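# Move pedestal through self-closing door into yellow bay

## Task

Bring the wheeled pedestal through the door that swings shut by itself and into the other room, and leave it parked in the yellow taped bay so that each of its four wheels sits fully inside the tape and none rests on the tape line. The door must have closed again before the scene is ended. Either robot or both may be used. At the end the robots must have released the pedestal and backed away, since a result that holds only because a robot is keeping it there does not count. If any robot topples or is left leaning, the task fails.

## Robot and tools

Robots. There are two identical Hello Robot Stretch 4 units, r1 and r2. Each has one arm: an omni-wheel base, a mast with a lift, an arm that telescopes forward, a three-joint wrist (yaw, pitch, roll) and a two-finger gripper. Each stands about 1.6 m tall, and its base rim lies within 0.23 m of its base origin. Each carries four cameras: <name>_head_camera, <name>_head_left_camera, <name>_head_right_camera and <name>_wrist_camera, for example r1_head_camera or r2_wrist_camera.

Frames. Each robot reports everything in its own base frame. The origin is on the floor beneath the base centre, with x ahead, y to the left and z up. The odometry frame is that base frame as it stood when the scene began. No reading tells one robot where the other is, except the camera images, lidar_m and wrist_depth_mm. hand_pose is a point between the open fingertips, given in the base frame, and it may be a little off.

execute_actions. Its arguments are "actions", a list holding one action or none, and an optional "cameras", a list of camera names. "all", null or leaving it out gives every camera, and [] gives none. The action is an object keyed "r1" and/or "r2", so each robot gets its own entry. Within a robot's entry you may put:
- "base": exactly one relative move, measured from where the base last reported itself. {"translate_m": d} drives straight, with forward positive, from -2 to 2 m. {"strafe_m": d} slides sideways, with left positive, from -2 to 2 m. {"rotate_rad": d} turns in place, with counter-clockwise (left) positive, from -3.2 to 3.2 rad.
- "joints": absolute targets by name, not offsets. lift_m runs 0 to 1.2 m. arm_m runs 0 to 0.55 m of extension. wrist_yaw_rad runs -1.134 to 4.276: 0 points ahead, positive turns left, 3.14 is folded back, and above 3.4 the arm may get in the way. wrist_pitch_rad runs -1.117 to 4.259: 0 is level and 1.57 points down. wrist_roll_rad runs -1.117 to 4.259, and positive turns the gripper clockwise as seen from behind. gripper_m is the fingertip gap, -0.038 to 0.141 m, and values below 0 make the tips press together. A joint target outside its range is clipped and the result notes it. Any other bad value, or an unknown key, refuses the whole call.
- "pace": "slow", "default", "fast" or "max". These give base speeds of 0.1/0.3/0.4/0.6 m/s and turn rates of 1/2/3/4 rad/s. With the lift raised above 0.2 these are capped lower, down to 0.3 m/s and 1 rad/s at full height.
- "contact_limits": {"arm_m": v}, where v runs from 0 (gentlest) to 0.75 (firmest) and 0.5 is the default. It sets how hard the arm may push before it stops.
- Or only {"end_of_arm": "enable_torque"}, which turns wrist or gripper motors back on after they have shut off.
Every motion in an action starts at the same moment. No action runs past 15 s. Anything you leave out may still be pushing toward its earlier target. Example: {"r1": {"base": {"translate_m": 0.3}, "joints": {"gripper_m": 0.05}, "pace": "fast"}}. To unfold the wrist at the start, send lift_m 0.4 together with wrist_yaw_rad 0.

wait: {"seconds": 0 to 10}. It commands nothing new and returns state and images. Use it, for instance, to let the door swing shut.
zoom_image: {"camera": name, "region": [x0, y0, x1, y1]} in pixels of that camera's most recent full image, with the origin at the top left and at most 504x504. It gives a closer view.
read_manual: it only returns licence text.
finished_scene: {"scene": n}. It ends the scene and cannot be undone. Call it only after the pedestal is in the bay, the door is shut and the robots have let go and moved away.

Result lines. base_status and joint_status tell how each commanded motion ended. "done" means the target was reached; for the base it means the wheels turned the full amount, which may include slipping. "off_target" means it stopped short and may still be pushing. "contact_stop_at_<key>" means it hit something, and that part may go slack. "limit_stop_at_<name>" means a built-in limit stopped it: tilt above 6° (lift, arm and wheels go slack), own_body (a self-collision guard), and so on. "torque_fault" means a wrist or gripper motor overloaded and went limp until enable_torque is sent. "time_out" can also appear. on_its_own reports things you did not command, and "held at" there is the held target. base_odometry counts wheel rotation and gives heading from -3.142 to 3.142, positive to the left. If turned_by_wheels and turned_by_imu differ by more than about 0.1 rad, something was hit or the wheels slipped. base_tilt is in degrees, with forward and right positive, and is off by up to about 1.5°. motor_effort is a percentage of maximum, with the peak in brackets. For wheel_0, wheel_1 and wheel_2, positive effort means turning right. A firm grip shows up as a change in gripper effort. lidar_m gives 12 distances in 30° sectors: the 1st is straight ahead and they go counter-clockwise, so the 4th is left, the 7th behind and the 10th right. "-" means nothing seen or something closer than 0.25 m. The lidar sees the other robot but can miss glass and thin legs. wrist_depth_mm is a 7x7 grid of depths in mm, 100 to 2000. A "pictures" line lists the cameras in the same order as the images.

Avoid these. Never let the two robots press together: once two bases touch, even a few more millimetres is a hard press and ends the run. The two robots do not travel identical distances (up to about 3 cm per metre apart), so carrying one load together can tip them. Turning or driving with over 1 kg held and arm_m above 0.2 can tip a robot, and more easily at fast or max. Steady pushing with the gripper high or at a high contact limit is also risky. Do not drop the pedestal, slam the door or push very hard. Open the gripper and drive the robots away before finishing.

Each tool is called after ">>>" as name([rows], argument=value, ...), one row to a line, values as JSON.

## Session

>>> execute_actions(actions=[])

Scene clock: 0.00 s.
r1.base_odometry: x=+0.000 y=+0.000 heading=+0.000 (m, m, rad; r1's odometry frame)
r1.turned_by_wheels: +0.000 (rad since the last result)
r1.turned_by_imu: +0.000 (rad since the last result)
r1.base_tilt: forward=-0.1 right=-0.3 (deg)
r1.lidar_m: 0.65 0.93 1.74 1.84 2.59 3.57 1.46 1.09 1.05 0.87 0.65 0.61
r1.base_status: not commanded
r1.joint_positions: lift_m=+0.172 arm_m=-0.001 wrist_yaw_rad=+3.163 wrist_pitch_rad=+0.014 wrist_roll_rad=-0.001 gripper_m=+0.057
r1.joint_status: not commanded
r1.motor_effort: lift_m=+21 arm_m=-1 wrist_yaw_rad=-1 wrist_pitch_rad=-8 wrist_roll_rad=-1 gripper_m=-3 wheel_0=+0 wheel_1=+0 wheel_2=+0 (%)
r1.hand_pose: x=-0.1207 y=+0.0811 z=+0.3464 quat_wxyz=(-0.011, -0.007, -0.001, +1.000) (m; r1's base frame)
r1.wrist_depth_mm: - 137 1661 - - - - / - 116 148 - - - - / - 123 164 - - - - / 138 139 1537 - - - - / 1078 1308 1576 - - - - / 1060 1205 196 1255 197 1281 1308 / 798 798 904 106 866 878 891
r2.base_odometry: x=+0.000 y=+0.000 heading=+0.000 (m, m, rad; r2's odometry frame)
r2.turned_by_wheels: +0.000 (rad since the last result)
r2.turned_by_imu: +0.000 (rad since the last result)
r2.base_tilt: forward=-0.8 right=+0.5 (deg)
r2.lidar_m: 2.38 4.14 2.77 2.56 2.54 1.66 1.52 1.58 2.00 2.16 2.17 2.81
r2.base_status: not commanded
r2.joint_positions: lift_m=+0.236 arm_m=+0.002 wrist_yaw_rad=+3.102 wrist_pitch_rad=-0.006 wrist_roll_rad=-0.002 gripper_m=+0.057
r2.joint_status: not commanded
r2.motor_effort: lift_m=+19 arm_m=+0 wrist_yaw_rad=+0 wrist_pitch_rad=-8 wrist_roll_rad=-2 gripper_m=-5 wheel_0=+0 wheel_1=+1 wheel_2=+0 (%)
r2.hand_pose: x=-0.1121 y=+0.0988 z=+0.4158 quat_wxyz=(+0.020, +0.003, -0.001, +1.000) (m; r2's base frame)
r2.wrist_depth_mm: - 135 1576 1661 1708 1756 1921 / - 125 201 1661 1708 1863 1921 / - 137 209 1708 1808 1863 1921 / 137 157 1661 1756 1756 1863 1921 / 1537 1576 1661 1661 1756 1863 1921 / 1138 1182 1060 1308 200 1366 1366 / 820 831 917 - 904 931 976
pictures: r1_head_camera, r1_head_left_camera, r1_head_right_camera, r1_wrist_camera, r2_head_camera, r2_head_left_camera, r2_head_right_camera, r2_wrist_camera
Images, in order (width x height): r1_head_camera 420x560, r1_head_left_camera 420x672, r1_head_right_camera 420x672, r1_wrist_camera 616x392, r2_head_camera 420x560, r2_head_left_camera 420x672, r2_head_right_camera 420x672, r2_wrist_camera 616x392.

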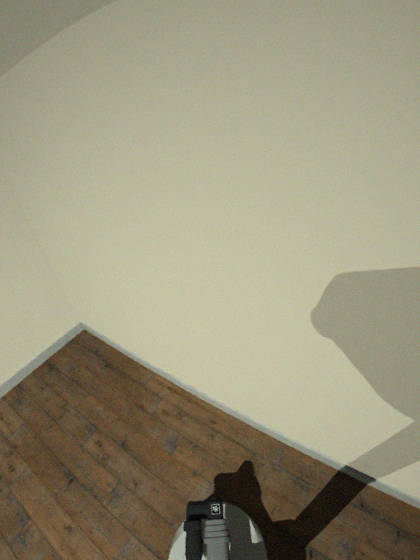

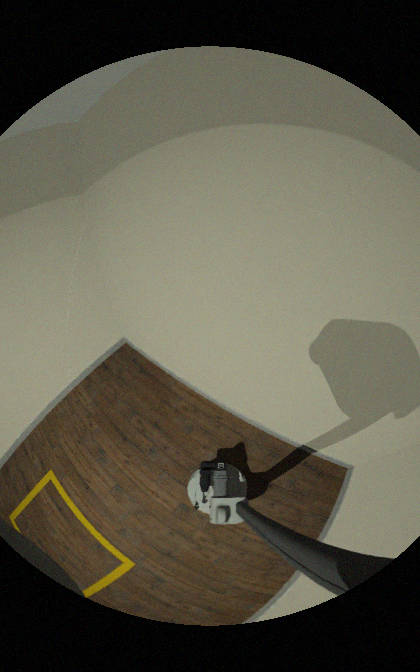

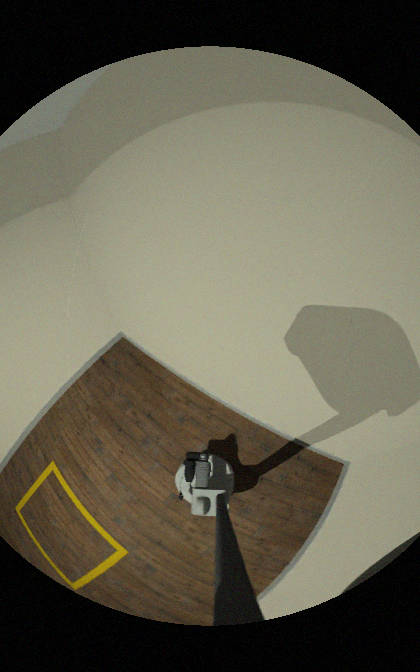

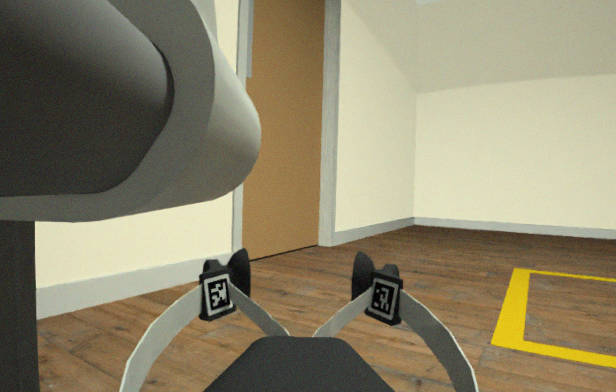

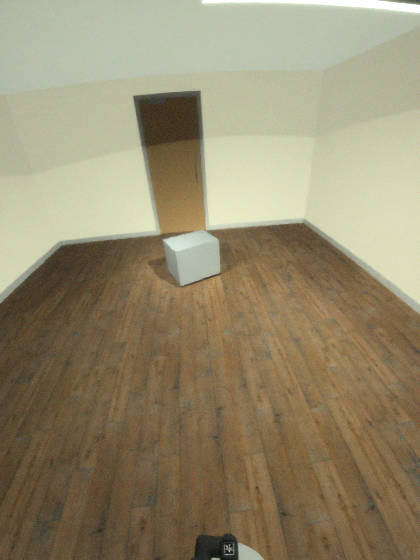

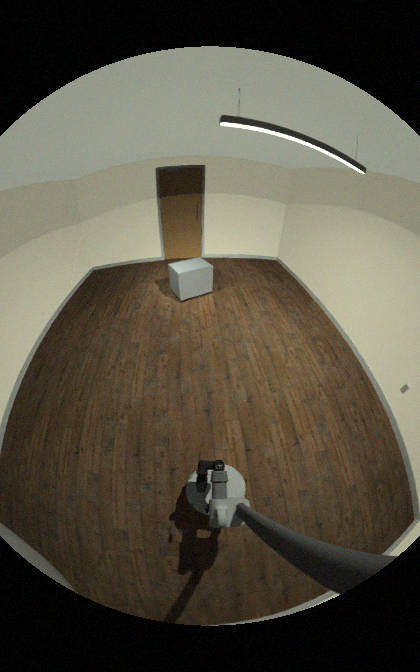

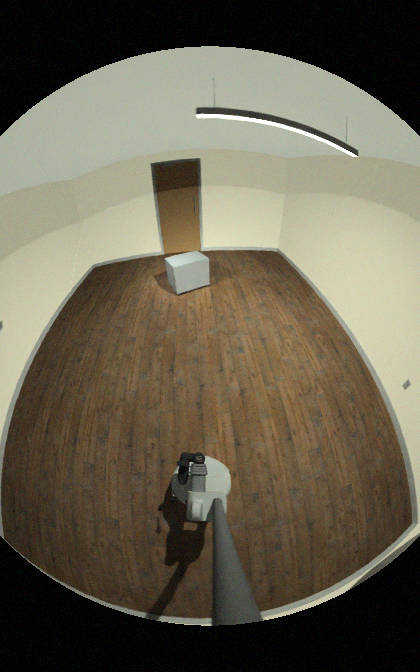

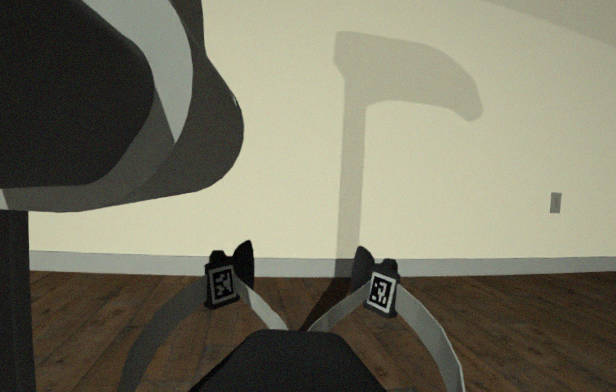

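>>> execute_actions([
  {"r1":{"base":{"rotate_rad":2.65},"pace":"fast"},"r2":{"base":{"translate_m":1.4},"pace":"fast"}},
], cameras=["r1_head_camera","r1_head_left_camera","r2_head_camera","r2_head_left_camera"])

Scene clock: 8.53 s.
r1.base_odometry: x=+0.000 y=+0.000 heading=+2.650 (m, m, rad; r1's odometry frame)
r1.turned_by_wheels: +2.650 (rad since the last result)
r1.turned_by_imu: +2.598 (rad since the last result)
r1.base_tilt: forward=-0.1 right=-0.3 (deg)
r1.lidar_m: 3.35 1.42 1.09 1.04 0.83 0.63 0.61 0.66 0.97 1.74 1.86 2.65
r1.base_status: done
r1.joint_positions: lift_m=+0.172 arm_m=-0.001 wrist_yaw_rad=+3.163 wrist_pitch_rad=+0.014 wrist_roll_rad=-0.001 gripper_m=+0.057
r1.joint_status: not commanded
r1.motor_effort: lift_m=+21(21) arm_m=-1(1) wrist_yaw_rad=+2(1) wrist_pitch_rad=-8(8) wrist_roll_rad=-1(0) gripper_m=-2(2) wheel_0=-1(10) wheel_1=-1(13) wheel_2=-1(10) (%)
r1.hand_pose: x=-0.1207 y=+0.0811 z=+0.3464 quat_wxyz=(-0.011, -0.007, -0.001, +1.000) (m; r1's base frame)
r1.wrist_depth_mm: - 137 741 732 732 715 715 / - 116 148 741 723 723 715 / - 123 164 750 741 723 715 / 138 139 759 741 732 723 715 / 778 768 750 750 741 732 723 / 768 778 196 750 197 732 723 / 768 759 750 106 741 723 723
r2.base_odometry: x=+1.400 y=+0.000 heading=+0.000 (m, m, rad; r2's odometry frame)
r2.turned_by_wheels: +0.000 (rad since the last result)
r2.turned_by_imu: -0.004 (rad since the last result)
r2.base_tilt: forward=-0.8 right=+0.5 (deg)
r2.lidar_m: 1.07 1.02 2.98 2.70 2.74 3.21 2.96 2.97 2.16 1.99 2.02 2.57
r2.base_status: done
r2.joint_positions: lift_m=+0.236 arm_m=+0.002 wrist_yaw_rad=+3.102 wrist_pitch_rad=-0.006 wrist_roll_rad=-0.002 gripper_m=+0.057
r2.joint_status: not commanded
r2.motor_effort: lift_m=+19(19) arm_m=+0(0) wrist_yaw_rad=-1(2) wrist_pitch_rad=-8(7) wrist_roll_rad=+0(1) gripper_m=-6(5) wheel_0=+1(8) wheel_1=+2(11) wheel_2=+0(14) (%)
r2.hand_pose: x=-0.1121 y=+0.0988 z=+0.4158 quat_wxyz=(+0.020, +0.003, -0.001, +1.000) (m; r2's base frame)
r2.wrist_depth_mm: - 135 - - - - - / - 125 202 - - - - / - 137 209 - - - - / 138 158 - - - - - / 1921 - - - - - - / 1138 1182 1060 1308 200 1336 1366 / 831 831 904 - 904 917 976
pictures: r1_head_camera, r1_head_left_camera, r2_head_camera, r2_head_left_camera
Images, in order (width x height): r1_head_camera 420x560, r1_head_left_camera 420x672, r2_head_camera 420x560, r2_head_left_camera 420x672.

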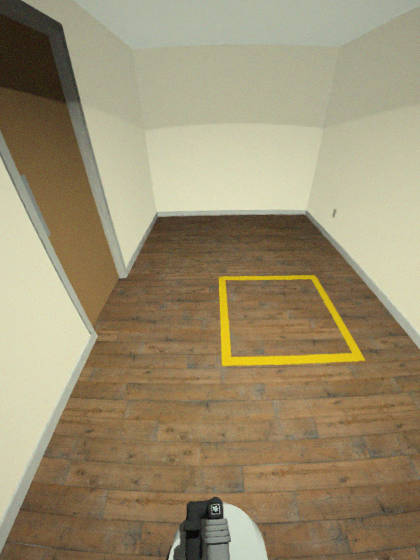

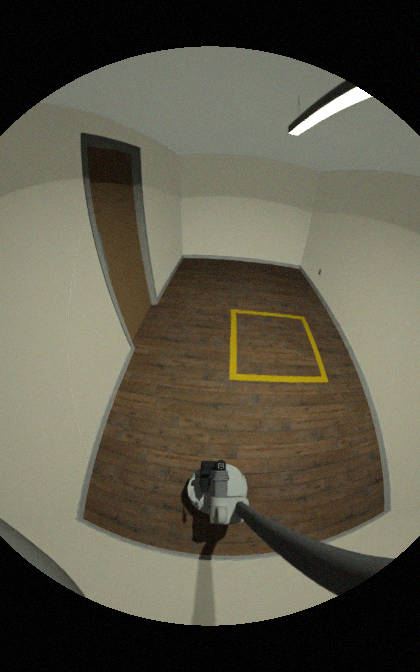

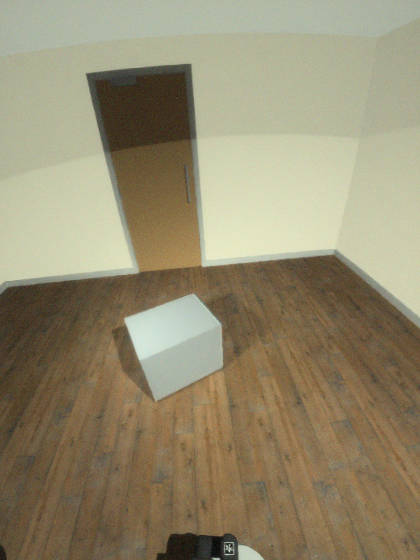

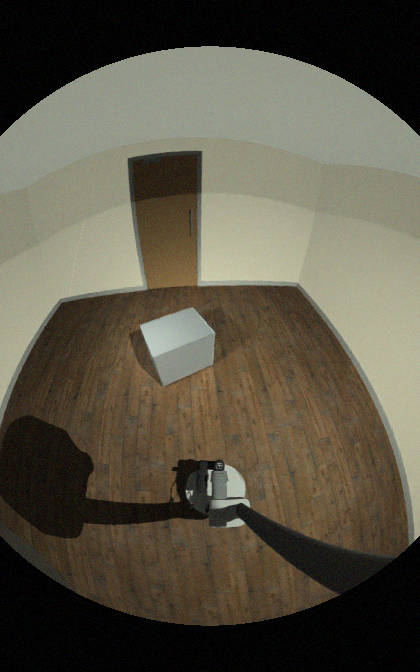

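>>> execute_actions([
  {"r1":{"base":{"translate_m":1.68},"pace":"max"},"r2":{"base":{"strafe_m":-0.7},"pace":"fast"}},
], cameras=[])

>>> execute_actions([
  {"r1":{"base":{"rotate_rad":1.54},"pace":"fast"},"r2":{"base":{"translate_m":0.6},"pace":"max"}},
], cameras=["r1_head_camera","r2_head_camera","r2_head_left_camera"])

Scene clock: 34.53 s.
r1.base_odometry: x=-1.481 y=+0.793 heading=+2.650 (m, m, rad; r1's odometry frame)
r1.turned_by_wheels: +0.000 (rad since the last result)
r1.turned_by_imu: +0.000 (rad since the last result)
r1.base_tilt: forward=-0.2 right=-0.2 (deg)
r1.lidar_m: 2.45 1.27 1.04 1.01 0.98 1.46 2.29 2.45 1.91 1.86 1.98 2.51
r1.base_status: done
r1.joint_positions: lift_m=+0.172 arm_m=-0.001 wrist_yaw_rad=+3.163 wrist_pitch_rad=+0.014 wrist_roll_rad=-0.001 gripper_m=+0.057
r1.joint_status: not commanded
r1.motor_effort: lift_m=+21(21) arm_m=-1(1) wrist_yaw_rad=+0(0) wrist_pitch_rad=-9(9) wrist_roll_rad=-2(1) gripper_m=-4(0) wheel_0=-1(7) wheel_1=-1(6) wheel_2=+0(14) (%)
r1.hand_pose: x=-0.1207 y=+0.0811 z=+0.3464 quat_wxyz=(-0.011, -0.007, -0.001, +1.000) (m; r1's base frame)
r1.wrist_depth_mm: - 137 - - - - 1397 / - 116 148 - - - 1397 / - 123 164 - - - 1397 / 139 139 - - - - 1397 / 1708 - - - - 1863 1397 / 1060 1182 196 1281 198 1308 1229 / 798 798 878 106 866 866 878
r2.base_odometry: x=+1.400 y=-0.700 heading=+0.000 (m, m, rad; r2's odometry frame)
r2.turned_by_wheels: +0.000 (rad since the last result)
r2.turned_by_imu: -0.003 (rad since the last result)
r2.base_tilt: forward=-0.8 right=+0.6 (deg)
r2.lidar_m: 2.92 1.35 1.42 3.39 3.47 3.11 2.84 2.12 1.43 1.30 1.31 1.72
r2.base_status: done
r2.joint_positions: lift_m=+0.236 arm_m=+0.002 wrist_yaw_rad=+3.102 wrist_pitch_rad=-0.006 wrist_roll_rad=-0.002 gripper_m=+0.057
r2.joint_status: not commanded
r2.motor_effort: lift_m=+20(19) arm_m=+0(0) wrist_yaw_rad=+2(1) wrist_pitch_rad=-7(7) wrist_roll_rad=+0(0) gripper_m=-5(4) wheel_0=+0(12) wheel_1=+0(16) wheel_2=+0(0) (%)
r2.hand_pose: x=-0.1121 y=+0.0988 z=+0.4158 quat_wxyz=(+0.020, +0.003, -0.001, +1.000) (m; r2's base frame)
r2.wrist_depth_mm: - 135 - - - - - / - 125 202 - - - - / - 137 209 - - - - / 137 158 - - - - - / 1921 - - - - - - / 1118 1182 1060 1281 200 1366 1366 / 831 842 931 - 931 931 976
pictures: none
No camera images: the call's "cameras" was empty. Leave "cameras" out to get every camera's image.

Scene clock: 37.03 s.
r1.base_odometry: x=-1.481 y=+0.793 heading=-2.093 (m, m, rad; r1's odometry frame)
r1.turned_by_wheels: +1.540 (rad since the last result)
r1.turned_by_imu: +1.510 (rad since the last result)
r1.base_tilt: forward=-0.1 right=-0.4 (deg)
r1.lidar_m: 1.01 1.01 1.41 2.29 2.41 1.94 1.83 1.95 2.53 2.46 1.32 1.03
r1.base_status: done
r1.joint_positions: lift_m=+0.172 arm_m=-0.001 wrist_yaw_rad=+3.163 wrist_pitch_rad=+0.014 wrist_roll_rad=-0.001 gripper_m=+0.057
r1.joint_status: not commanded
r1.motor_effort: lift_m=+21(21) arm_m=-1(1) wrist_yaw_rad=+0(1) wrist_pitch_rad=-8(7) wrist_roll_rad=+0(1) gripper_m=-4(3) wheel_0=+0(4) wheel_1=+1(11) wheel_2=+2(9) (%)
r1.hand_pose: x=-0.1207 y=+0.0811 z=+0.3464 quat_wxyz=(-0.011, -0.007, -0.001, +1.000) (m; r1's base frame)
r1.wrist_depth_mm: - 137 1983 1983 1983 1983 1921 / - 115 148 1983 1983 1983 1921 / - 123 164 1983 1983 1921 1983 / 138 139 1983 - 1983 1983 1983 / 1708 1983 1983 1983 1983 - 1983 / 1078 1182 197 1281 197 1281 1308 / 788 798 891 106 866 866 878
r2.base_odometry: x=+2.000 y=-0.699 heading=+0.001 (m, m, rad; r2's odometry frame)
r2.turned_by_wheels: +0.001 (rad since the last result)
r2.turned_by_imu: -0.001 (rad since the last result)
r2.base_tilt: forward=-0.8 right=+0.5 (deg)
r2.lidar_m: 2.32 1.23 0.89 1.22 3.56 3.73 3.50 2.01 1.35 1.23 1.26 1.60
r2.base_status: done
r2.joint_positions: lift_m=+0.236 arm_m=+0.002 wrist_yaw_rad=+3.102 wrist_pitch_rad=-0.006 wrist_roll_rad=-0.002 gripper_m=+0.057
r2.joint_status: not commanded
r2.motor_effort: lift_m=+19(19) arm_m=+0(0) wrist_yaw_rad=-1(0) wrist_pitch_rad=-7(7) wrist_roll_rad=-1(0) gripper_m=-5(4) wheel_0=+3(10) wheel_1=+4(12) wheel_2=+1(19) (%)
r2.hand_pose: x=-0.1121 y=+0.0988 z=+0.4158 quat_wxyz=(+0.020, +0.003, -0.001, +1.000) (m; r2's base frame)
r2.wrist_depth_mm: - 135 - - - - - / - 125 202 - - - - / - 137 210 - - - - / 138 157 - - - - - / 1921 - - - - - - / 1138 1182 1060 1308 200 1336 1366 / 842 831 917 - 917 917 976
pictures: r1_head_camera, r2_head_camera, r2_head_left_camera
Images, in order (width x height): r1_head_camera 420x560, r2_head_camera 420x560, r2_head_left_camera 420x672.

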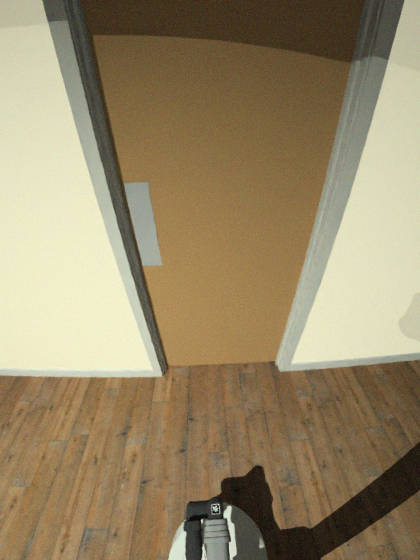

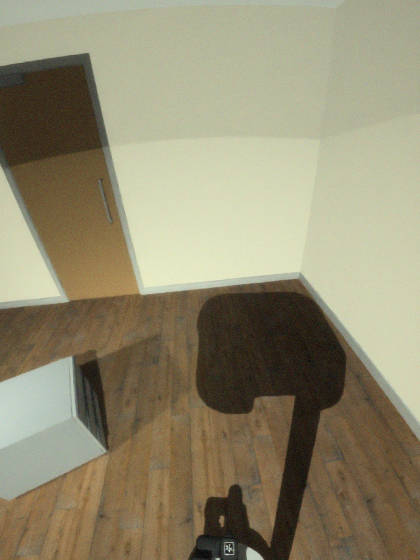

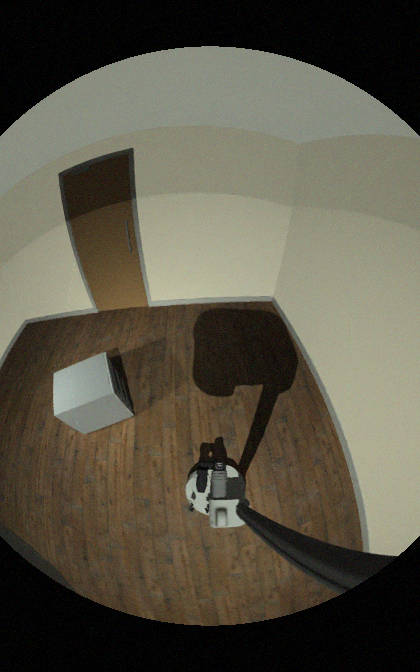

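>>> zoom_image(camera="r2_head_camera", region=[0, 340, 160, 510])

>>> execute_actions([
  {"r1":{"base":{"strafe_m":-0.06},"pace":"fast"}},
], cameras=[])

>>> execute_actions([
  {"r1":{"base":{"translate_m":0.72},"pace":"fast"},"r2":{"base":{"translate_m":0.7},"pace":"fast"}},
], cameras=[])

>>> execute_actions([
  {"r1":{"base":{"translate_m":0.4},"pace":"slow"},"r2":{"base":{"rotate_rad":1.6}}},
], cameras=["r1_head_camera","r1_head_right_camera","r2_head_camera"])

Region (0, 340, 160, 510) of r2_head_camera's 420x560 image, scaled by 2.965, with more detail than that image has; it fills the left 474 columns of this view, and the rest is white.

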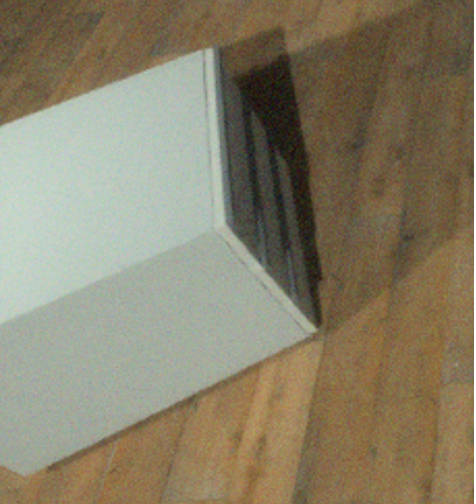

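Scene clock: 42.13 s.
r1.base_odometry: x=-1.533 y=+0.823 heading=-2.093 (m, m, rad; r1's odometry frame)
r1.turned_by_wheels: +0.000 (rad since the last result)
r1.turned_by_imu: -0.001 (rad since the last result)
r1.base_tilt: forward=-0.2 right=-0.2 (deg)
r1.lidar_m: 1.01 1.01 1.39 2.35 2.48 1.91 1.85 1.95 2.48 2.40 1.33 1.06
r1.base_status: done
r1.joint_positions: lift_m=+0.172 arm_m=-0.001 wrist_yaw_rad=+3.163 wrist_pitch_rad=+0.014 wrist_roll_rad=-0.001 gripper_m=+0.057
r1.joint_status: not commanded
r1.motor_effort: lift_m=+21(21) arm_m=-1(1) wrist_yaw_rad=+0(0) wrist_pitch_rad=-8(8) wrist_roll_rad=+1(1) gripper_m=-3(3) wheel_0=-1(11) wheel_1=+2(10) wheel_2=+0(1) (%)
r1.hand_pose: x=-0.1207 y=+0.0811 z=+0.3464 quat_wxyz=(-0.011, -0.007, -0.001, +1.000) (m; r1's base frame)
r1.wrist_depth_mm: - 137 1921 1983 - - 1983 / - 116 148 1983 1983 - 1983 / - 123 164 1921 1983 1983 - / 139 139 1983 1983 1983 1983 1983 / 1808 1983 1983 - 1983 1921 1983 / 1060 1205 196 1255 197 1308 1281 / 798 788 891 106 866 854 904
r2.base_odometry: x=+2.000 y=-0.699 heading=+0.001 (m, m, rad; r2's odometry frame)
r2.turned_by_wheels: +0.000 (rad since the last result)
r2.turned_by_imu: -0.001 (rad since the last result)
r2.base_tilt: forward=-0.8 right=+0.5 (deg)
r2.lidar_m: 2.32 1.24 0.92 1.21 3.53 3.79 3.49 2.03 1.35 1.19 1.25 1.59
r2.base_status: not commanded
r2.joint_positions: lift_m=+0.236 arm_m=+0.002 wrist_yaw_rad=+3.102 wrist_pitch_rad=-0.006 wrist_roll_rad=-0.002 gripper_m=+0.057
r2.joint_status: not commanded
r2.motor_effort: lift_m=+19(19) arm_m=+0(0) wrist_yaw_rad=+3(2) wrist_pitch_rad=-7(8) wrist_roll_rad=+1(1) gripper_m=-5(4) wheel_0=+2(2) wheel_1=+4(4) wheel_2=+1(1) (%)
r2.hand_pose: x=-0.1121 y=+0.0988 z=+0.4158 quat_wxyz=(+0.020, +0.003, -0.001, +1.000) (m; r2's base frame)
r2.wrist_depth_mm: - 135 - - - - - / - 125 201 - - - - / - 137 210 - - - - / 137 157 - - - - - / 1808 - - - - - - / 1138 1205 1060 1308 201 1397 1366 / 831 831 931 - 931 931 976
pictures: none
No camera images: the call's "cameras" was empty. Leave "cameras" out to get every camera's image.

Scene clock: 45.30 s.
r1.base_odometry: x=-1.892 y=+0.199 heading=-2.093 (m, m, rad; r1's odometry frame)
r1.turned_by_wheels: +0.000 (rad since the last result)
r1.turned_by_imu: +0.000 (rad since the last result)
r1.base_tilt: forward=-0.1 right=-0.5 (deg)
r1.lidar_m: 0.29 0.30 0.43 1.07 2.46 2.67 2.57 2.72 2.50 0.86 0.42 0.32
r1.base_status: done
r1.joint_positions: lift_m=+0.172 arm_m=-0.001 wrist_yaw_rad=+3.163 wrist_pitch_rad=+0.014 wrist_roll_rad=-0.001 gripper_m=+0.057
r1.joint_status: not commanded
r1.motor_effort: lift_m=+21(21) arm_m=-1(1) wrist_yaw_rad=+0(1) wrist_pitch_rad=-6(9) wrist_roll_rad=-1(3) gripper_m=-2(3) wheel_0=+0(4) wheel_1=+0(6) wheel_2=+1(12) (%)
r1.hand_pose: x=-0.1207 y=+0.0811 z=+0.3464 quat_wxyz=(-0.011, -0.007, -0.001, +1.000) (m; r1's base frame)
r1.wrist_depth_mm: - 137 - - - - - / - 116 148 - - - - / - 123 164 - - - - / 138 139 - - - - - / 1756 - - - - - - / 1060 1205 196 1255 198 1281 1281 / 798 788 891 106 866 866 891
r2.base_odometry: x=+2.700 y=-0.698 heading=+0.001 (m, m, rad; r2's odometry frame)
r2.turned_by_wheels: +0.000 (rad since the last result)
r2.turned_by_imu: -0.002 (rad since the last result)
r2.base_tilt: forward=-0.8 right=+0.5 (deg)
r2.lidar_m: 1.63 1.66 2.08 0.69 0.96 4.56 - 1.91 1.25 1.15 1.14 1.49
r2.base_status: done
r2.joint_positions: lift_m=+0.236 arm_m=+0.002 wrist_yaw_rad=+3.102 wrist_pitch_rad=-0.006 wrist_roll_rad=-0.002 gripper_m=+0.057
r2.joint_status: not commanded
r2.motor_effort: lift_m=+20(19) arm_m=+0(0) wrist_yaw_rad=+2(3) wrist_pitch_rad=-7(7) wrist_roll_rad=+0(1) gripper_m=-6(5) wheel_0=+3(10) wheel_1=+4(8) wheel_2=-2(15) (%)
r2.hand_pose: x=-0.1121 y=+0.0988 z=+0.4158 quat_wxyz=(+0.020, +0.003, -0.001, +1.000) (m; r2's base frame)
r2.wrist_depth_mm: - 135 - - - - - / - 125 202 - - - - / - 137 210 - - - - / 138 157 - - - - - / 1863 - - - - - - / 1138 1182 1060 1308 200 1366 1336 / 820 820 931 - 917 917 976
pictures: none
No camera images: the call's "cameras" was empty. Leave "cameras" out to get every camera's image.

Scene clock: 50.60 s.
r1.base_odometry: x=-2.091 y=-0.147 heading=-2.094 (m, m, rad; r1's odometry frame)
r1.turned_by_wheels: +0.000 (rad since the last result)
r1.turned_by_imu: +0.000 (rad since the last result)
r1.base_tilt: forward=+0.0 right=-0.2 (deg)
r1.lidar_m: 0.25 0.35 2.40 0.38 0.38 3.06 2.98 3.11 0.49 0.25 0.25 -
r1.base_status: done
r1.joint_positions: lift_m=+0.172 arm_m=-0.001 wrist_yaw_rad=+3.163 wrist_pitch_rad=+0.014 wrist_roll_rad=-0.001 gripper_m=+0.057
r1.joint_status: not commanded
r1.motor_effort: lift_m=+21(21) arm_m=-1(1) wrist_yaw_rad=+0(1) wrist_pitch_rad=-6(9) wrist_roll_rad=+0(4) gripper_m=+0(2) wheel_0=+10(17) wheel_1=+1(22) wheel_2=-16(26) (%)
r1.hand_pose: x=-0.1207 y=+0.0811 z=+0.3465 quat_wxyz=(-0.011, -0.007, -0.001, +1.000) (m; r1's base frame)
r1.wrist_depth_mm: - 137 - - - - - / - 116 148 - - - - / - 123 164 - - - - / 138 139 - - - - - / 1756 - - - - - - / 1060 1205 196 1308 198 1308 1308 / 798 788 878 106 866 866 891
r2.base_odometry: x=+2.700 y=-0.698 heading=+1.600 (m, m, rad; r2's odometry frame)
r2.turned_by_wheels: +1.599 (rad since the last result)
r2.turned_by_imu: +1.605 (rad since the last result)
r2.base_tilt: forward=-0.8 right=+0.6 (deg)
r2.lidar_m: 0.68 1.14 4.41 4.17 1.82 1.22 1.14 1.19 1.57 1.62 1.46 0.87
r2.base_status: done
r2.joint_positions: lift_m=+0.236 arm_m=+0.002 wrist_yaw_rad=+3.102 wrist_pitch_rad=-0.006 wrist_roll_rad=-0.002 gripper_m=+0.057
r2.joint_status: not commanded
r2.motor_effort: lift_m=+19(19) arm_m=+0(0) wrist_yaw_rad=+1(0) wrist_pitch_rad=-7(7) wrist_roll_rad=+0(1) gripper_m=-6(5) wheel_0=-5(6) wheel_1=-5(10) wheel_2=-4(12) (%)
r2.hand_pose: x=-0.1121 y=+0.0988 z=+0.4158 quat_wxyz=(+0.020, +0.003, -0.001, +1.000) (m; r2's base frame)
r2.wrist_depth_mm: - 135 1255 1281 1308 1336 1397 / - 125 202 1281 1308 1366 1397 / - 137 210 1281 1308 1366 1430 / 137 158 1281 1308 1308 1397 1430 / 1205 1229 1281 1308 1336 1430 1499 / 1138 1182 1060 1281 200 1366 1336 / 831 831 917 - 917 931 976
pictures: r1_head_camera, r1_head_right_camera, r2_head_camera
Images, in order (width x height): r1_head_camera 420x560, r1_head_right_camera 420x672, r2_head_camera 420x560.

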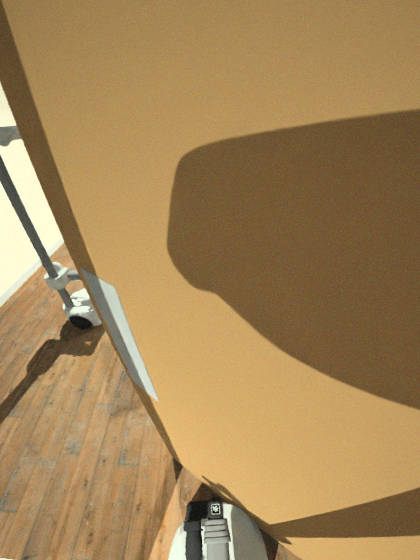

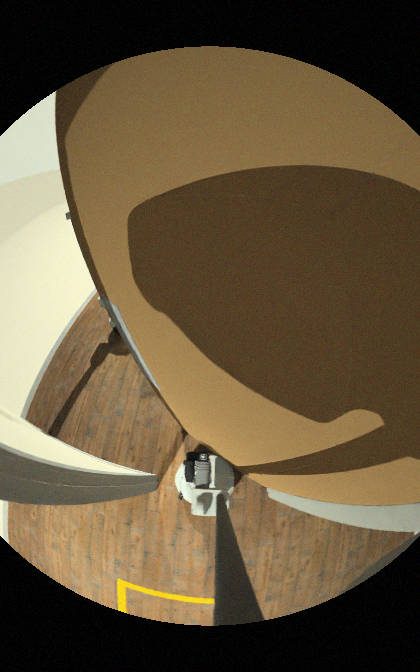

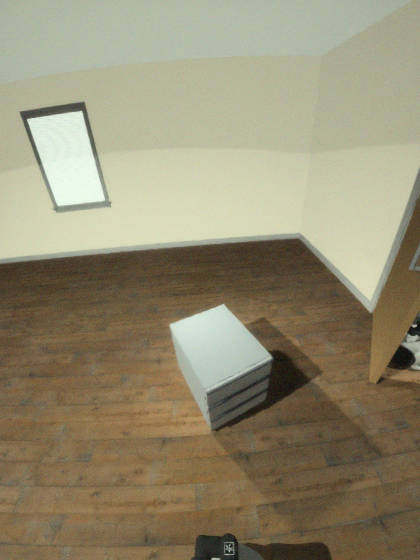

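>>> execute_actions([
  {"r1":{"base":{"translate_m":0.5},"pace":"slow"},"r2":{"base":{"translate_m":0.56},"pace":"slow"}},
], cameras=["r1_head_right_camera","r2_head_camera"])

>>> execute_actions([
  {"r1":{"base":{"strafe_m":-0.35},"pace":"slow"},"r2":{"base":{"translate_m":0.1},"pace":"slow"}},
], cameras=["r1_head_right_camera","r2_head_camera","r2_head_right_camera"])

Scene clock: 63.50 s.
r1.base_odometry: x=-2.341 y=-0.580 heading=-2.094 (m, m, rad; r1's odometry frame)
r1.turned_by_wheels: +0.000 (rad since the last result)
r1.turned_by_imu: -0.004 (rad since the last result)
r1.base_tilt: forward=-0.1 right=-0.3 (deg)
r1.lidar_m: 0.79 0.81 2.37 1.86 0.72 0.62 3.53 0.49 0.25 0.25 3.34 0.25
r1.base_status: done
r1.joint_positions: lift_m=+0.172 arm_m=-0.001 wrist_yaw_rad=+3.163 wrist_pitch_rad=+0.014 wrist_roll_rad=-0.001 gripper_m=+0.057
r1.joint_status: not commanded
r1.motor_effort: lift_m=+21(21) arm_m=-1(1) wrist_yaw_rad=+0(0) wrist_pitch_rad=-9(8) wrist_roll_rad=-2(0) gripper_m=-2(2) wheel_0=+7(15) wheel_1=-3(3) wheel_2=-9(27) (%)
r1.hand_pose: x=-0.1207 y=+0.0811 z=+0.3465 quat_wxyz=(-0.011, -0.007, -0.001, +1.000) (m; r1's base frame)
r1.wrist_depth_mm: - 137 - - - 627 621 / - 115 148 - - 634 627 / - 123 164 - - 634 634 / 138 139 - - - 640 634 / 1756 - - - - 634 640 / 1060 1182 196 1255 197 640 640 / 798 788 904 106 866 634 640
r2.base_odometry: x=+2.683 y=-0.139 heading=+1.601 (m, m, rad; r2's odometry frame)
r2.turned_by_wheels: +0.001 (rad since the last result)
r2.turned_by_imu: +0.007 (rad since the last result)
r2.base_tilt: forward=-0.8 right=+0.5 (deg)
r2.lidar_m: 0.26 0.25 4.05 4.19 2.64 1.84 1.69 1.76 1.70 1.59 0.99 0.29
r2.base_status: done
r2.joint_positions: lift_m=+0.236 arm_m=+0.002 wrist_yaw_rad=+3.110 wrist_pitch_rad=-0.006 wrist_roll_rad=-0.002 gripper_m=+0.057
r2.joint_status: not commanded
r2.on_its_own: wrist_yaw_rad is at rest, and its effort (-24) is outside its rest range (-13 to +13)
r2.motor_effort: lift_m=+19(20) arm_m=+1(1) wrist_yaw_rad=-24(49) wrist_pitch_rad=-7(8) wrist_roll_rad=-2(2) gripper_m=-6(5) wheel_0=+11(16) wheel_1=+11(20) wheel_2=-10(17) (%)
r2.hand_pose: x=-0.1129 y=+0.0966 z=+0.4158 quat_wxyz=(+0.016, +0.003, -0.001, +1.000) (m; r2's base frame)
r2.wrist_depth_mm: - 135 1756 1863 1863 1921 1921 / - 125 187 1808 1863 1983 1983 / - 134 199 1863 1983 1983 1983 / 138 152 1808 1921 1921 1921 - / 1756 1808 1808 1863 1983 1921 - / 1060 1182 1060 1281 200 1366 1366 / 831 831 931 - 917 917 976
pictures: r1_head_right_camera, r2_head_camera
Images, in order (width x height): r1_head_right_camera 420x672, r2_head_camera 420x560.

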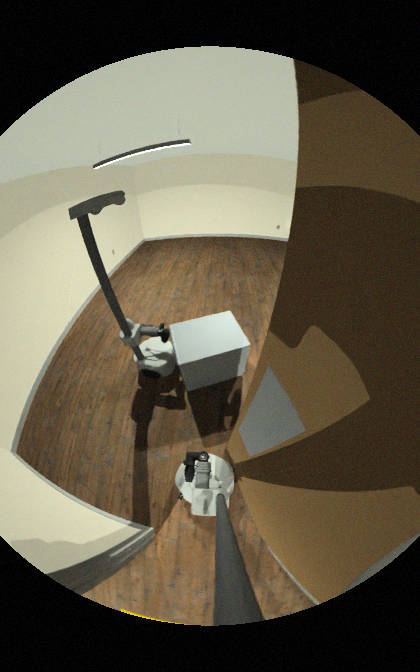

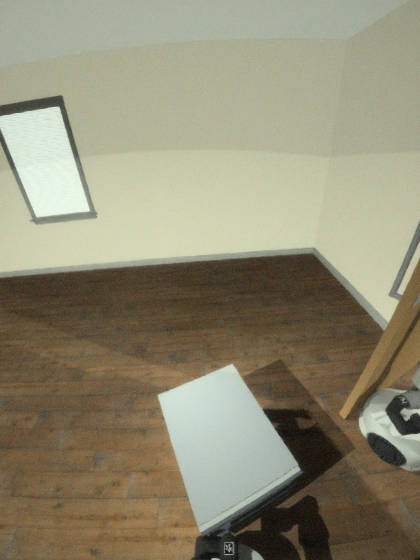

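Scene clock: 68.13 s.
r1.base_odometry: x=-2.644 y=-0.405 heading=-2.094 (m, m, rad; r1's odometry frame)
r1.turned_by_wheels: +0.000 (rad since the last result)
r1.turned_by_imu: -0.002 (rad since the last result)
r1.base_tilt: forward=-0.2 right=-0.3 (deg)
r1.lidar_m: 0.84 0.84 1.28 1.87 0.88 3.57 0.45 0.25 0.25 0.26 0.25 0.41
r1.base_status: done
r1.joint_positions: lift_m=+0.172 arm_m=-0.001 wrist_yaw_rad=+3.163 wrist_pitch_rad=+0.014 wrist_roll_rad=-0.001 gripper_m=+0.057
r1.joint_status: not commanded
r1.motor_effort: lift_m=+21(21) arm_m=-1(1) wrist_yaw_rad=-1(0) wrist_pitch_rad=-7(8) wrist_roll_rad=-2(1) gripper_m=-7(3) wheel_0=+2(14) wheel_1=-5(20) wheel_2=-1(7) (%)
r1.hand_pose: x=-0.1207 y=+0.0811 z=+0.3465 quat_wxyz=(-0.011, -0.007, -0.001, +1.000) (m; r1's base frame)
r1.wrist_depth_mm: - 137 - - - - - / - 116 148 - - - - / - 123 163 - - - - / 139 139 640 - - - - / 359 480 640 - - - - / 366 459 196 1255 198 1281 1281 / 366 436 640 106 866 878 891
r2.base_odometry: x=+2.680 y=-0.040 heading=+1.602 (m, m, rad; r2's odometry frame)
r2.turned_by_wheels: +0.001 (rad since the last result)
r2.turned_by_imu: +0.001 (rad since the last result)
r2.base_tilt: forward=-0.8 right=+0.5 (deg)
r2.lidar_m: 0.25 0.28 3.91 4.22 2.78 1.95 1.80 1.86 1.69 1.58 1.11 0.25
r2.base_status: done
r2.joint_positions: lift_m=+0.236 arm_m=+0.002 wrist_yaw_rad=+3.111 wrist_pitch_rad=-0.006 wrist_roll_rad=-0.002 gripper_m=+0.057
r2.joint_status: not commanded
r2.on_its_own: wrist_yaw_rad is at rest, and its effort (-25) is outside its rest range (-13 to +13)
r2.motor_effort: lift_m=+19(19) arm_m=+0(1) wrist_yaw_rad=-25(37) wrist_pitch_rad=-8(8) wrist_roll_rad=-2(2) gripper_m=-5(6) wheel_0=+11(15) wheel_1=+11(14) wheel_2=-11(17) (%)
r2.hand_pose: x=-0.1130 y=+0.0962 z=+0.4158 quat_wxyz=(+0.015, +0.003, -0.001, +1.000) (m; r2's base frame)
r2.wrist_depth_mm: - 135 1863 1863 1983 - - / - 124 185 1921 1921 - - / - 134 198 1921 1983 - - / 137 151 1921 1983 - - - / 1708 1921 1863 1921 - - - / 1060 1205 1060 1308 200 1366 1397 / 831 842 931 - 931 931 976
pictures: r1_head_right_camera, r2_head_camera, r2_head_right_camera
Images, in order (width x height): r1_head_right_camera 420x672, r2_head_camera 420x560, r2_head_right_camera 420x672.

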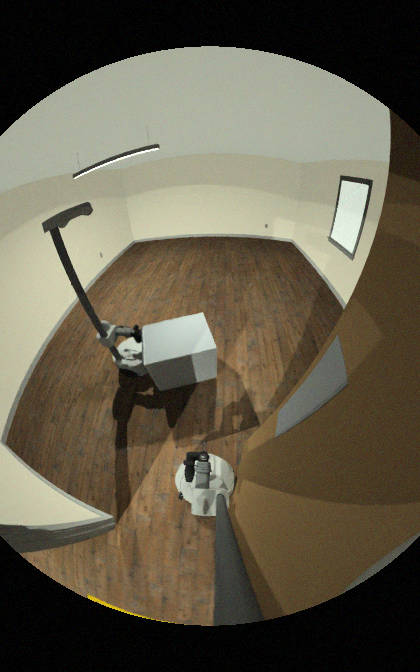

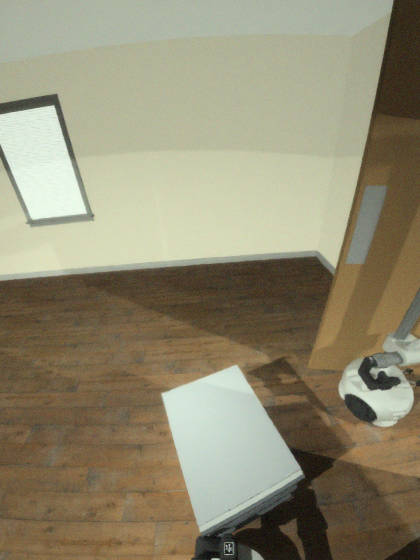

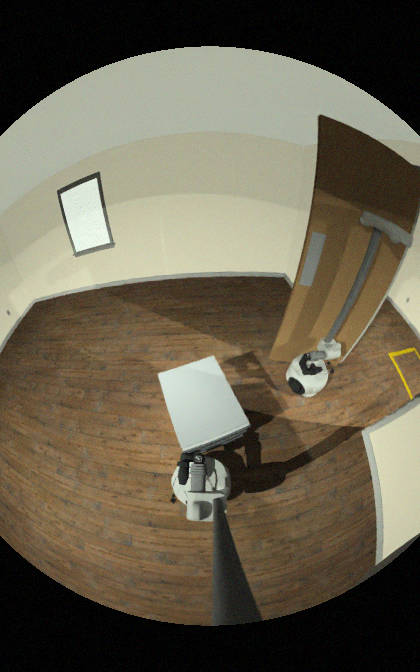

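>>> execute_actions([
  {"r1":{"base":{"strafe_m":-0.2},"pace":"slow"},"r2":{"base":{"translate_m":-0.08},"joints":{"lift_m":0.55}}},
], cameras=[])

>>> execute_actions([
  {"r1":{"base":{"strafe_m":-0.2},"pace":"slow"},"r2":{"base":{"strafe_m":0.75},"pace":"max"}},
], cameras=["r1_head_right_camera","r2_head_right_camera"])

Scene clock: 76.43 s.
r1.base_odometry: x=-2.712 y=-0.384 heading=-2.170 (m, m, rad; r1's odometry frame)
r1.turned_by_wheels: -0.076 (rad since the last result)
r1.turned_by_imu: -0.101 (rad since the last result)
r1.base_tilt: forward=-0.1 right=-0.3 (deg)
r1.lidar_m: 0.86 0.82 1.20 2.69 0.96 1.02 0.44 0.25 0.25 0.25 0.25 0.38
r1.base_status: strafe_m contact_stop (by the wheels' count: -0.069 of -0.200)
r1.joint_positions: lift_m=+0.172 arm_m=-0.001 wrist_yaw_rad=+3.163 wrist_pitch_rad=+0.014 wrist_roll_rad=-0.001 gripper_m=+0.057
r1.joint_status: not commanded
r1.on_its_own: the wheels are slack since a contact_stop
r1.motor_effort: lift_m=+21(21) arm_m=-1(1) wrist_yaw_rad=-2(4) wrist_pitch_rad=-10(7) wrist_roll_rad=-2(2) gripper_m=-4(3) wheel_0=+0(30) wheel_1=+0(34) wheel_2=+0(16) (%)
r1.hand_pose: x=-0.1207 y=+0.0811 z=+0.3465 quat_wxyz=(-0.011, -0.007, -0.001, +1.000) (m; r1's base frame)
r1.wrist_depth_mm: - 137 - - - - - / - 116 148 - - - - / - 123 164 - - - - / 139 139 640 - - - - / 359 484 640 - - - 1808 / 370 462 196 1255 198 1308 1078 / 368 439 654 106 866 866 820
r2.base_odometry: x=+2.682 y=-0.120 heading=+1.602 (m, m, rad; r2's odometry frame)
r2.turned_by_wheels: +0.000 (rad since the last result)
r2.turned_by_imu: -0.002 (rad since the last result)
r2.base_tilt: forward=-0.8 right=+0.5 (deg)
r2.lidar_m: 0.28 0.27 4.02 4.21 2.69 1.87 1.69 1.79 1.70 1.57 1.21 0.37
r2.base_status: done
r2.joint_positions: lift_m=+0.550 arm_m=+0.002 wrist_yaw_rad=+3.102 wrist_pitch_rad=-0.006 wrist_roll_rad=-0.002 gripper_m=+0.057
r2.joint_status: all done
r2.motor_effort: lift_m=+22(23) arm_m=+1(1) wrist_yaw_rad=+0(27) wrist_pitch_rad=-6(7) wrist_roll_rad=-2(1) gripper_m=-4(5) wheel_0=-4(9) wheel_1=-5(8) wheel_2=+3(10) (%)
r2.hand_pose: x=-0.1122 y=+0.0987 z=+0.7296 quat_wxyz=(+0.020, +0.003, -0.001, +1.000) (m; r2's base frame)
r2.wrist_depth_mm: - 135 1756 1808 1921 1921 - / - 125 201 1863 1921 1983 - / - 137 209 1863 1983 1983 - / 137 157 1863 1921 1921 - - / 1708 1808 1863 1863 1983 - - / 1756 1756 1756 1863 201 - - / 1366 1397 1537 - 1537 1499 1661
pictures: none
No camera images: the call's "cameras" was empty. Leave "cameras" out to get every camera's image.

not run: a stop came earlier in this reply.

>>> execute_actions([
  {"r1":{"base":{"strafe_m":0.04},"joints":{"lift_m":0.5,"wrist_yaw_rad":0}},"r2":{"base":{"strafe_m":0.75},"pace":"max"}},
], cameras=[])

>>> execute_actions([
  {"r1":{"base":{"rotate_rad":3.06},"joints":{"wrist_pitch_rad":1.5},"pace":"slow"},"r2":{"base":{"translate_m":0.72},"pace":"fast"}},
], cameras=["r1_head_left_camera","r1_head_camera","r2_head_right_camera"])

Scene clock: 90.43 s.
r1.base_odometry: x=-2.679 y=-0.406 heading=-2.170 (m, m, rad; r1's odometry frame)
r1.turned_by_wheels: +0.000 (rad since the last result)
r1.turned_by_imu: -0.001 (rad since the last result)
r1.base_tilt: forward=+0.0 right=-0.2 (deg)
r1.lidar_m: 0.84 0.82 2.84 2.66 0.91 0.93 0.53 0.27 0.25 - 0.25 0.32
r1.base_status: done
r1.joint_positions: lift_m=+0.500 arm_m=-0.001 wrist_yaw_rad=+0.001 wrist_pitch_rad=+0.014 wrist_roll_rad=-0.001 gripper_m=+0.057
r1.joint_status: all done
r1.motor_effort: lift_m=+26(27) arm_m=-1(1) wrist_yaw_rad=-2(10) wrist_pitch_rad=-9(7) wrist_roll_rad=-1(1) gripper_m=+0(4) wheel_0=+3(8) wheel_1=-2(8) wheel_2=+0(2) (%)
r1.hand_pose: x=+0.4582 y=-0.0872 z=+0.6738 quat_wxyz=(+1.000, -0.001, +0.007, +0.000) (m; r1's base frame)
r1.wrist_depth_mm: - - - - - - - / - - - - - - - / - - - - - - - / - - - - - - - / - - - - - - - / 668 683 196 - 198 - - / 564 597 661 106 1576 1576 1576
r2.base_odometry: x=+1.933 y=-0.143 heading=+1.602 (m, m, rad; r2's odometry frame)
r2.turned_by_wheels: +0.000 (rad since the last result)
r2.turned_by_imu: +0.000 (rad since the last result)
r2.base_tilt: forward=-0.8 right=+0.5 (deg)
r2.lidar_m: 2.96 2.98 3.69 3.45 2.72 1.92 1.77 1.84 2.40 2.33 0.71 0.76
r2.base_status: done
r2.joint_positions: lift_m=+0.550 arm_m=+0.002 wrist_yaw_rad=+3.102 wrist_pitch_rad=-0.006 wrist_roll_rad=-0.002 gripper_m=+0.057
r2.joint_status: not commanded
r2.motor_effort: lift_m=+21(23) arm_m=+0(0) wrist_yaw_rad=-1(0) wrist_pitch_rad=-7(7) wrist_roll_rad=-2(3) gripper_m=-5(4) wheel_0=+1(14) wheel_1=-1(16) wheel_2=+0(3) (%)
r2.hand_pose: x=-0.1122 y=+0.0987 z=+0.7297 quat_wxyz=(+0.020, +0.003, -0.001, +1.000) (m; r2's base frame)
r2.wrist_depth_mm: - 135 1863 1863 1921 1983 - / - 125 200 1921 - - - / - 137 209 1863 1983 - - / 138 158 1863 1921 1983 - - / 1756 1808 1921 1921 - - - / 1808 1863 1756 1983 200 - - / 1397 1397 1499 - 1537 1537 1618
pictures: none
No camera images: the call's "cameras" was empty. Leave "cameras" out to get every camera's image.

Scene clock: 94.77 s.
r1.base_odometry: x=-2.679 y=-0.407 heading=+0.889 (m, m, rad; r1's odometry frame)
r1.turned_by_wheels: +3.059 (rad since the last result)
r1.turned_by_imu: +2.996 (rad since the last result)
r1.base_tilt: forward=-0.1 right=-0.3 (deg)
r1.lidar_m: 3.49 0.26 0.25 - 0.25 0.29 0.87 0.82 2.94 2.65 0.95 0.91
r1.base_status: done
r1.joint_positions: lift_m=+0.500 arm_m=-0.001 wrist_yaw_rad=+0.000 wrist_pitch_rad=+1.500 wrist_roll_rad=-0.001 gripper_m=+0.057
r1.joint_status: all done
r1.motor_effort: lift_m=+24(26) arm_m=-1(1) wrist_yaw_rad=+0(2) wrist_pitch_rad=+0(8) wrist_roll_rad=-1(3) gripper_m=-3(3) wheel_0=-6(16) wheel_1=+1(16) wheel_2=-2(8) (%)
r1.hand_pose: x=+0.1900 y=-0.0874 z=+0.3902 quat_wxyz=(+0.732, +0.000, +0.682, +0.000) (m; r1's base frame)
r1.wrist_depth_mm: 407 615 634 640 640 647 640 / 413 609 634 634 640 647 647 / 410 621 627 627 634 627 634 / 413 615 621 621 627 634 634 / 421 554 413 615 621 627 634 / 415 399 196 399 197 615 621 / 397 397 397 106 615 615 621
r2.base_odometry: x=+1.910 y=+0.577 heading=+1.602 (m, m, rad; r2's odometry frame)
r2.turned_by_wheels: +0.000 (rad since the last result)
r2.turned_by_imu: -0.002 (rad since the last result)
r2.base_tilt: forward=-0.7 right=+0.5 (deg)
r2.lidar_m: 2.24 2.29 2.99 3.47 3.59 2.66 2.51 2.57 0.55 0.41 0.85 2.36
r2.base_status: done
r2.joint_positions: lift_m=+0.550 arm_m=+0.002 wrist_yaw_rad=+3.102 wrist_pitch_rad=-0.006 wrist_roll_rad=-0.002 gripper_m=+0.057
r2.joint_status: not commanded
r2.motor_effort: lift_m=+22(21) arm_m=+1(0) wrist_yaw_rad=+0(0) wrist_pitch_rad=-6(8) wrist_roll_rad=+0(1) gripper_m=-4(6) wheel_0=+1(8) wheel_1=+4(9) wheel_2=-1(16) (%)
r2.hand_pose: x=-0.1122 y=+0.0987 z=+0.7297 quat_wxyz=(+0.020, +0.003, -0.001, +1.000) (m; r2's base frame)
r2.wrist_depth_mm: - 135 - - - - - / - 125 200 - - - - / - 137 209 - - - - / 137 157 - - - - - / - - - - - - - / 1863 1983 1756 - 200 - - / 1397 1397 1537 - 1537 1537 1618
pictures: r1_head_camera, r1_head_left_camera, r2_head_right_camera
Images, in order (width x height): r1_head_camera 420x560, r1_head_left_camera 420x672, r2_head_right_camera 420x672.

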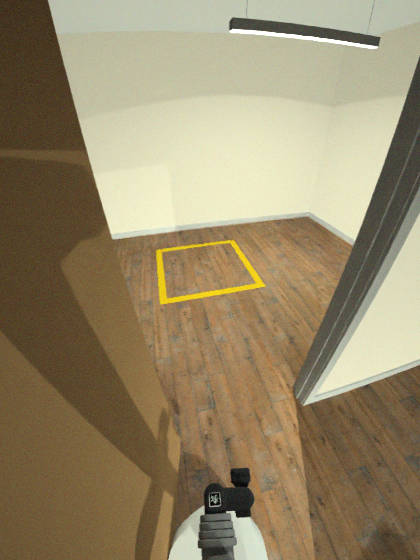

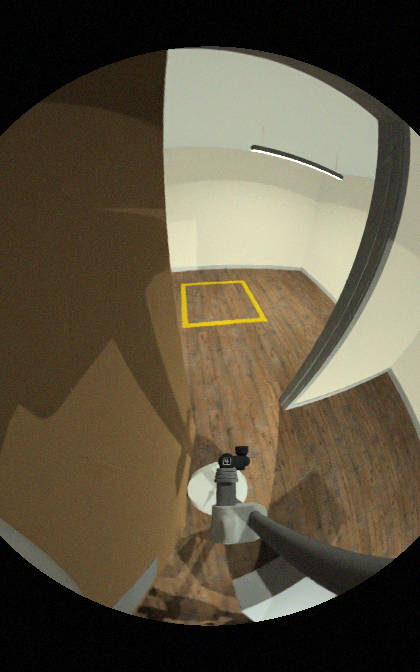

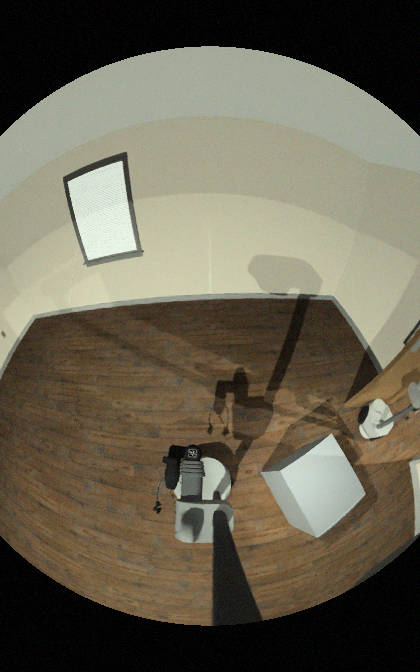

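>>> execute_actions([
  {"r1":{"base":{"translate_m":-0.56},"joints":{"arm_m":0.35},"pace":"slow"},"r2":{"base":{"rotate_rad":-1.48}}},
], cameras=["r1_head_left_camera","r1_head_camera","r2_head_camera"])

Scene clock: 104.63 s.
r1.base_odometry: x=-3.032 y=-0.841 heading=+0.888 (m, m, rad; r1's odometry frame)
r1.turned_by_wheels: -0.001 (rad since the last result)
r1.turned_by_imu: -0.008 (rad since the last result)
r1.base_tilt: forward=-0.2 right=-0.4 (deg)
r1.lidar_m: 0.25 0.25 1.37 1.97 1.99 2.47 1.08 0.33 0.35 0.51 1.96 1.37
r1.base_status: done
r1.joint_positions: lift_m=+0.500 arm_m=+0.349 wrist_yaw_rad=+0.000 wrist_pitch_rad=+1.500 wrist_roll_rad=-0.001 gripper_m=+0.057
r1.joint_status: all done
r1.motor_effort: lift_m=+24(24) arm_m=+5(10) wrist_yaw_rad=+0(1) wrist_pitch_rad=-2(3) wrist_roll_rad=-2(0) gripper_m=-1(2) wheel_0=-4(14) wheel_1=-3(3) wheel_2=+0(5) (%)
r1.hand_pose: x=+0.5403 y=-0.0874 z=+0.3902 quat_wxyz=(+0.732, +0.000, +0.682, +0.000) (m; r1's base frame)
r1.wrist_depth_mm: 319 508 634 634 627 647 647 / 307 484 627 634 634 634 640 / 290 455 621 627 627 640 634 / 279 427 621 621 621 627 621 / 268 404 615 621 621 627 634 / 260 351 196 609 197 621 615 / 253 312 554 106 615 609 621
r2.base_odometry: x=+1.910 y=+0.577 heading=+0.123 (m, m, rad; r2's odometry frame)
r2.turned_by_wheels: -1.479 (rad since the last result)
r2.turned_by_imu: -1.487 (rad since the last result)
r2.base_tilt: forward=-0.8 right=+0.5 (deg)
r2.lidar_m: 0.45 1.01 2.30 2.21 2.32 3.23 3.59 3.55 2.60 2.50 2.66 0.52
r2.base_status: done
r2.joint_positions: lift_m=+0.550 arm_m=+0.002 wrist_yaw_rad=+3.102 wrist_pitch_rad=-0.006 wrist_roll_rad=-0.002 gripper_m=+0.057
r2.joint_status: not commanded
r2.motor_effort: lift_m=+22(21) arm_m=+0(0) wrist_yaw_rad=+0(0) wrist_pitch_rad=-7(7) wrist_roll_rad=-1(1) gripper_m=-6(5) wheel_0=+4(9) wheel_1=+5(13) wheel_2=+5(12) (%)
r2.hand_pose: x=-0.1122 y=+0.0987 z=+0.7297 quat_wxyz=(+0.020, +0.003, -0.001, +1.000) (m; r2's base frame)
r2.wrist_depth_mm: - 135 - - - - - / - 125 200 - - - - / - 137 210 - - - - / 137 157 - - - - - / - - - - - - - / 1921 - 1808 - 200 - - / 1397 1366 1537 - 1537 1499 1618
pictures: r1_head_camera, r1_head_left_camera, r2_head_camera
Images, in order (width x height): r1_head_camera 420x560, r1_head_left_camera 420x672, r2_head_camera 420x560.

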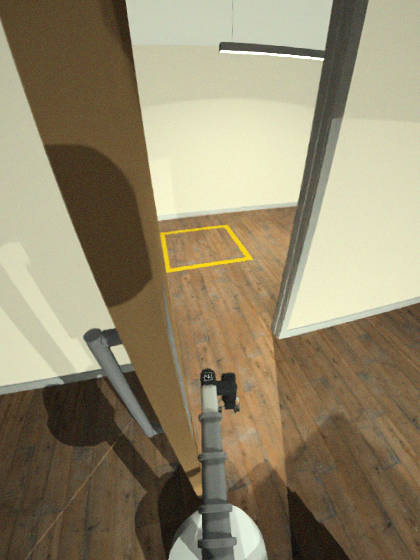

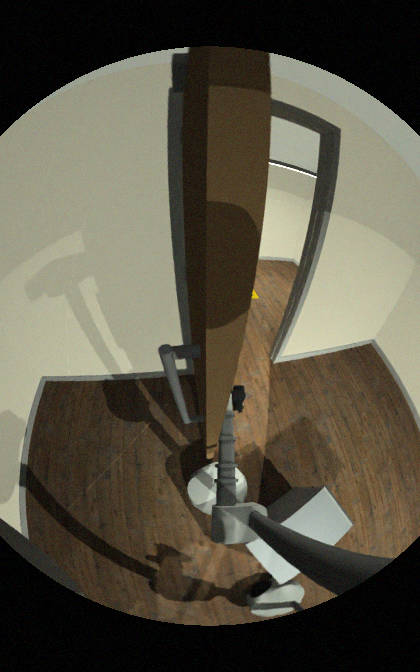

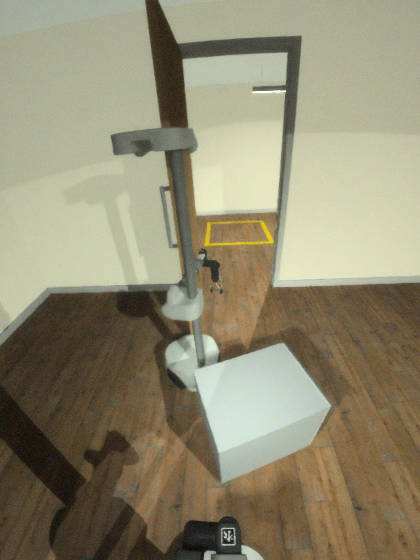

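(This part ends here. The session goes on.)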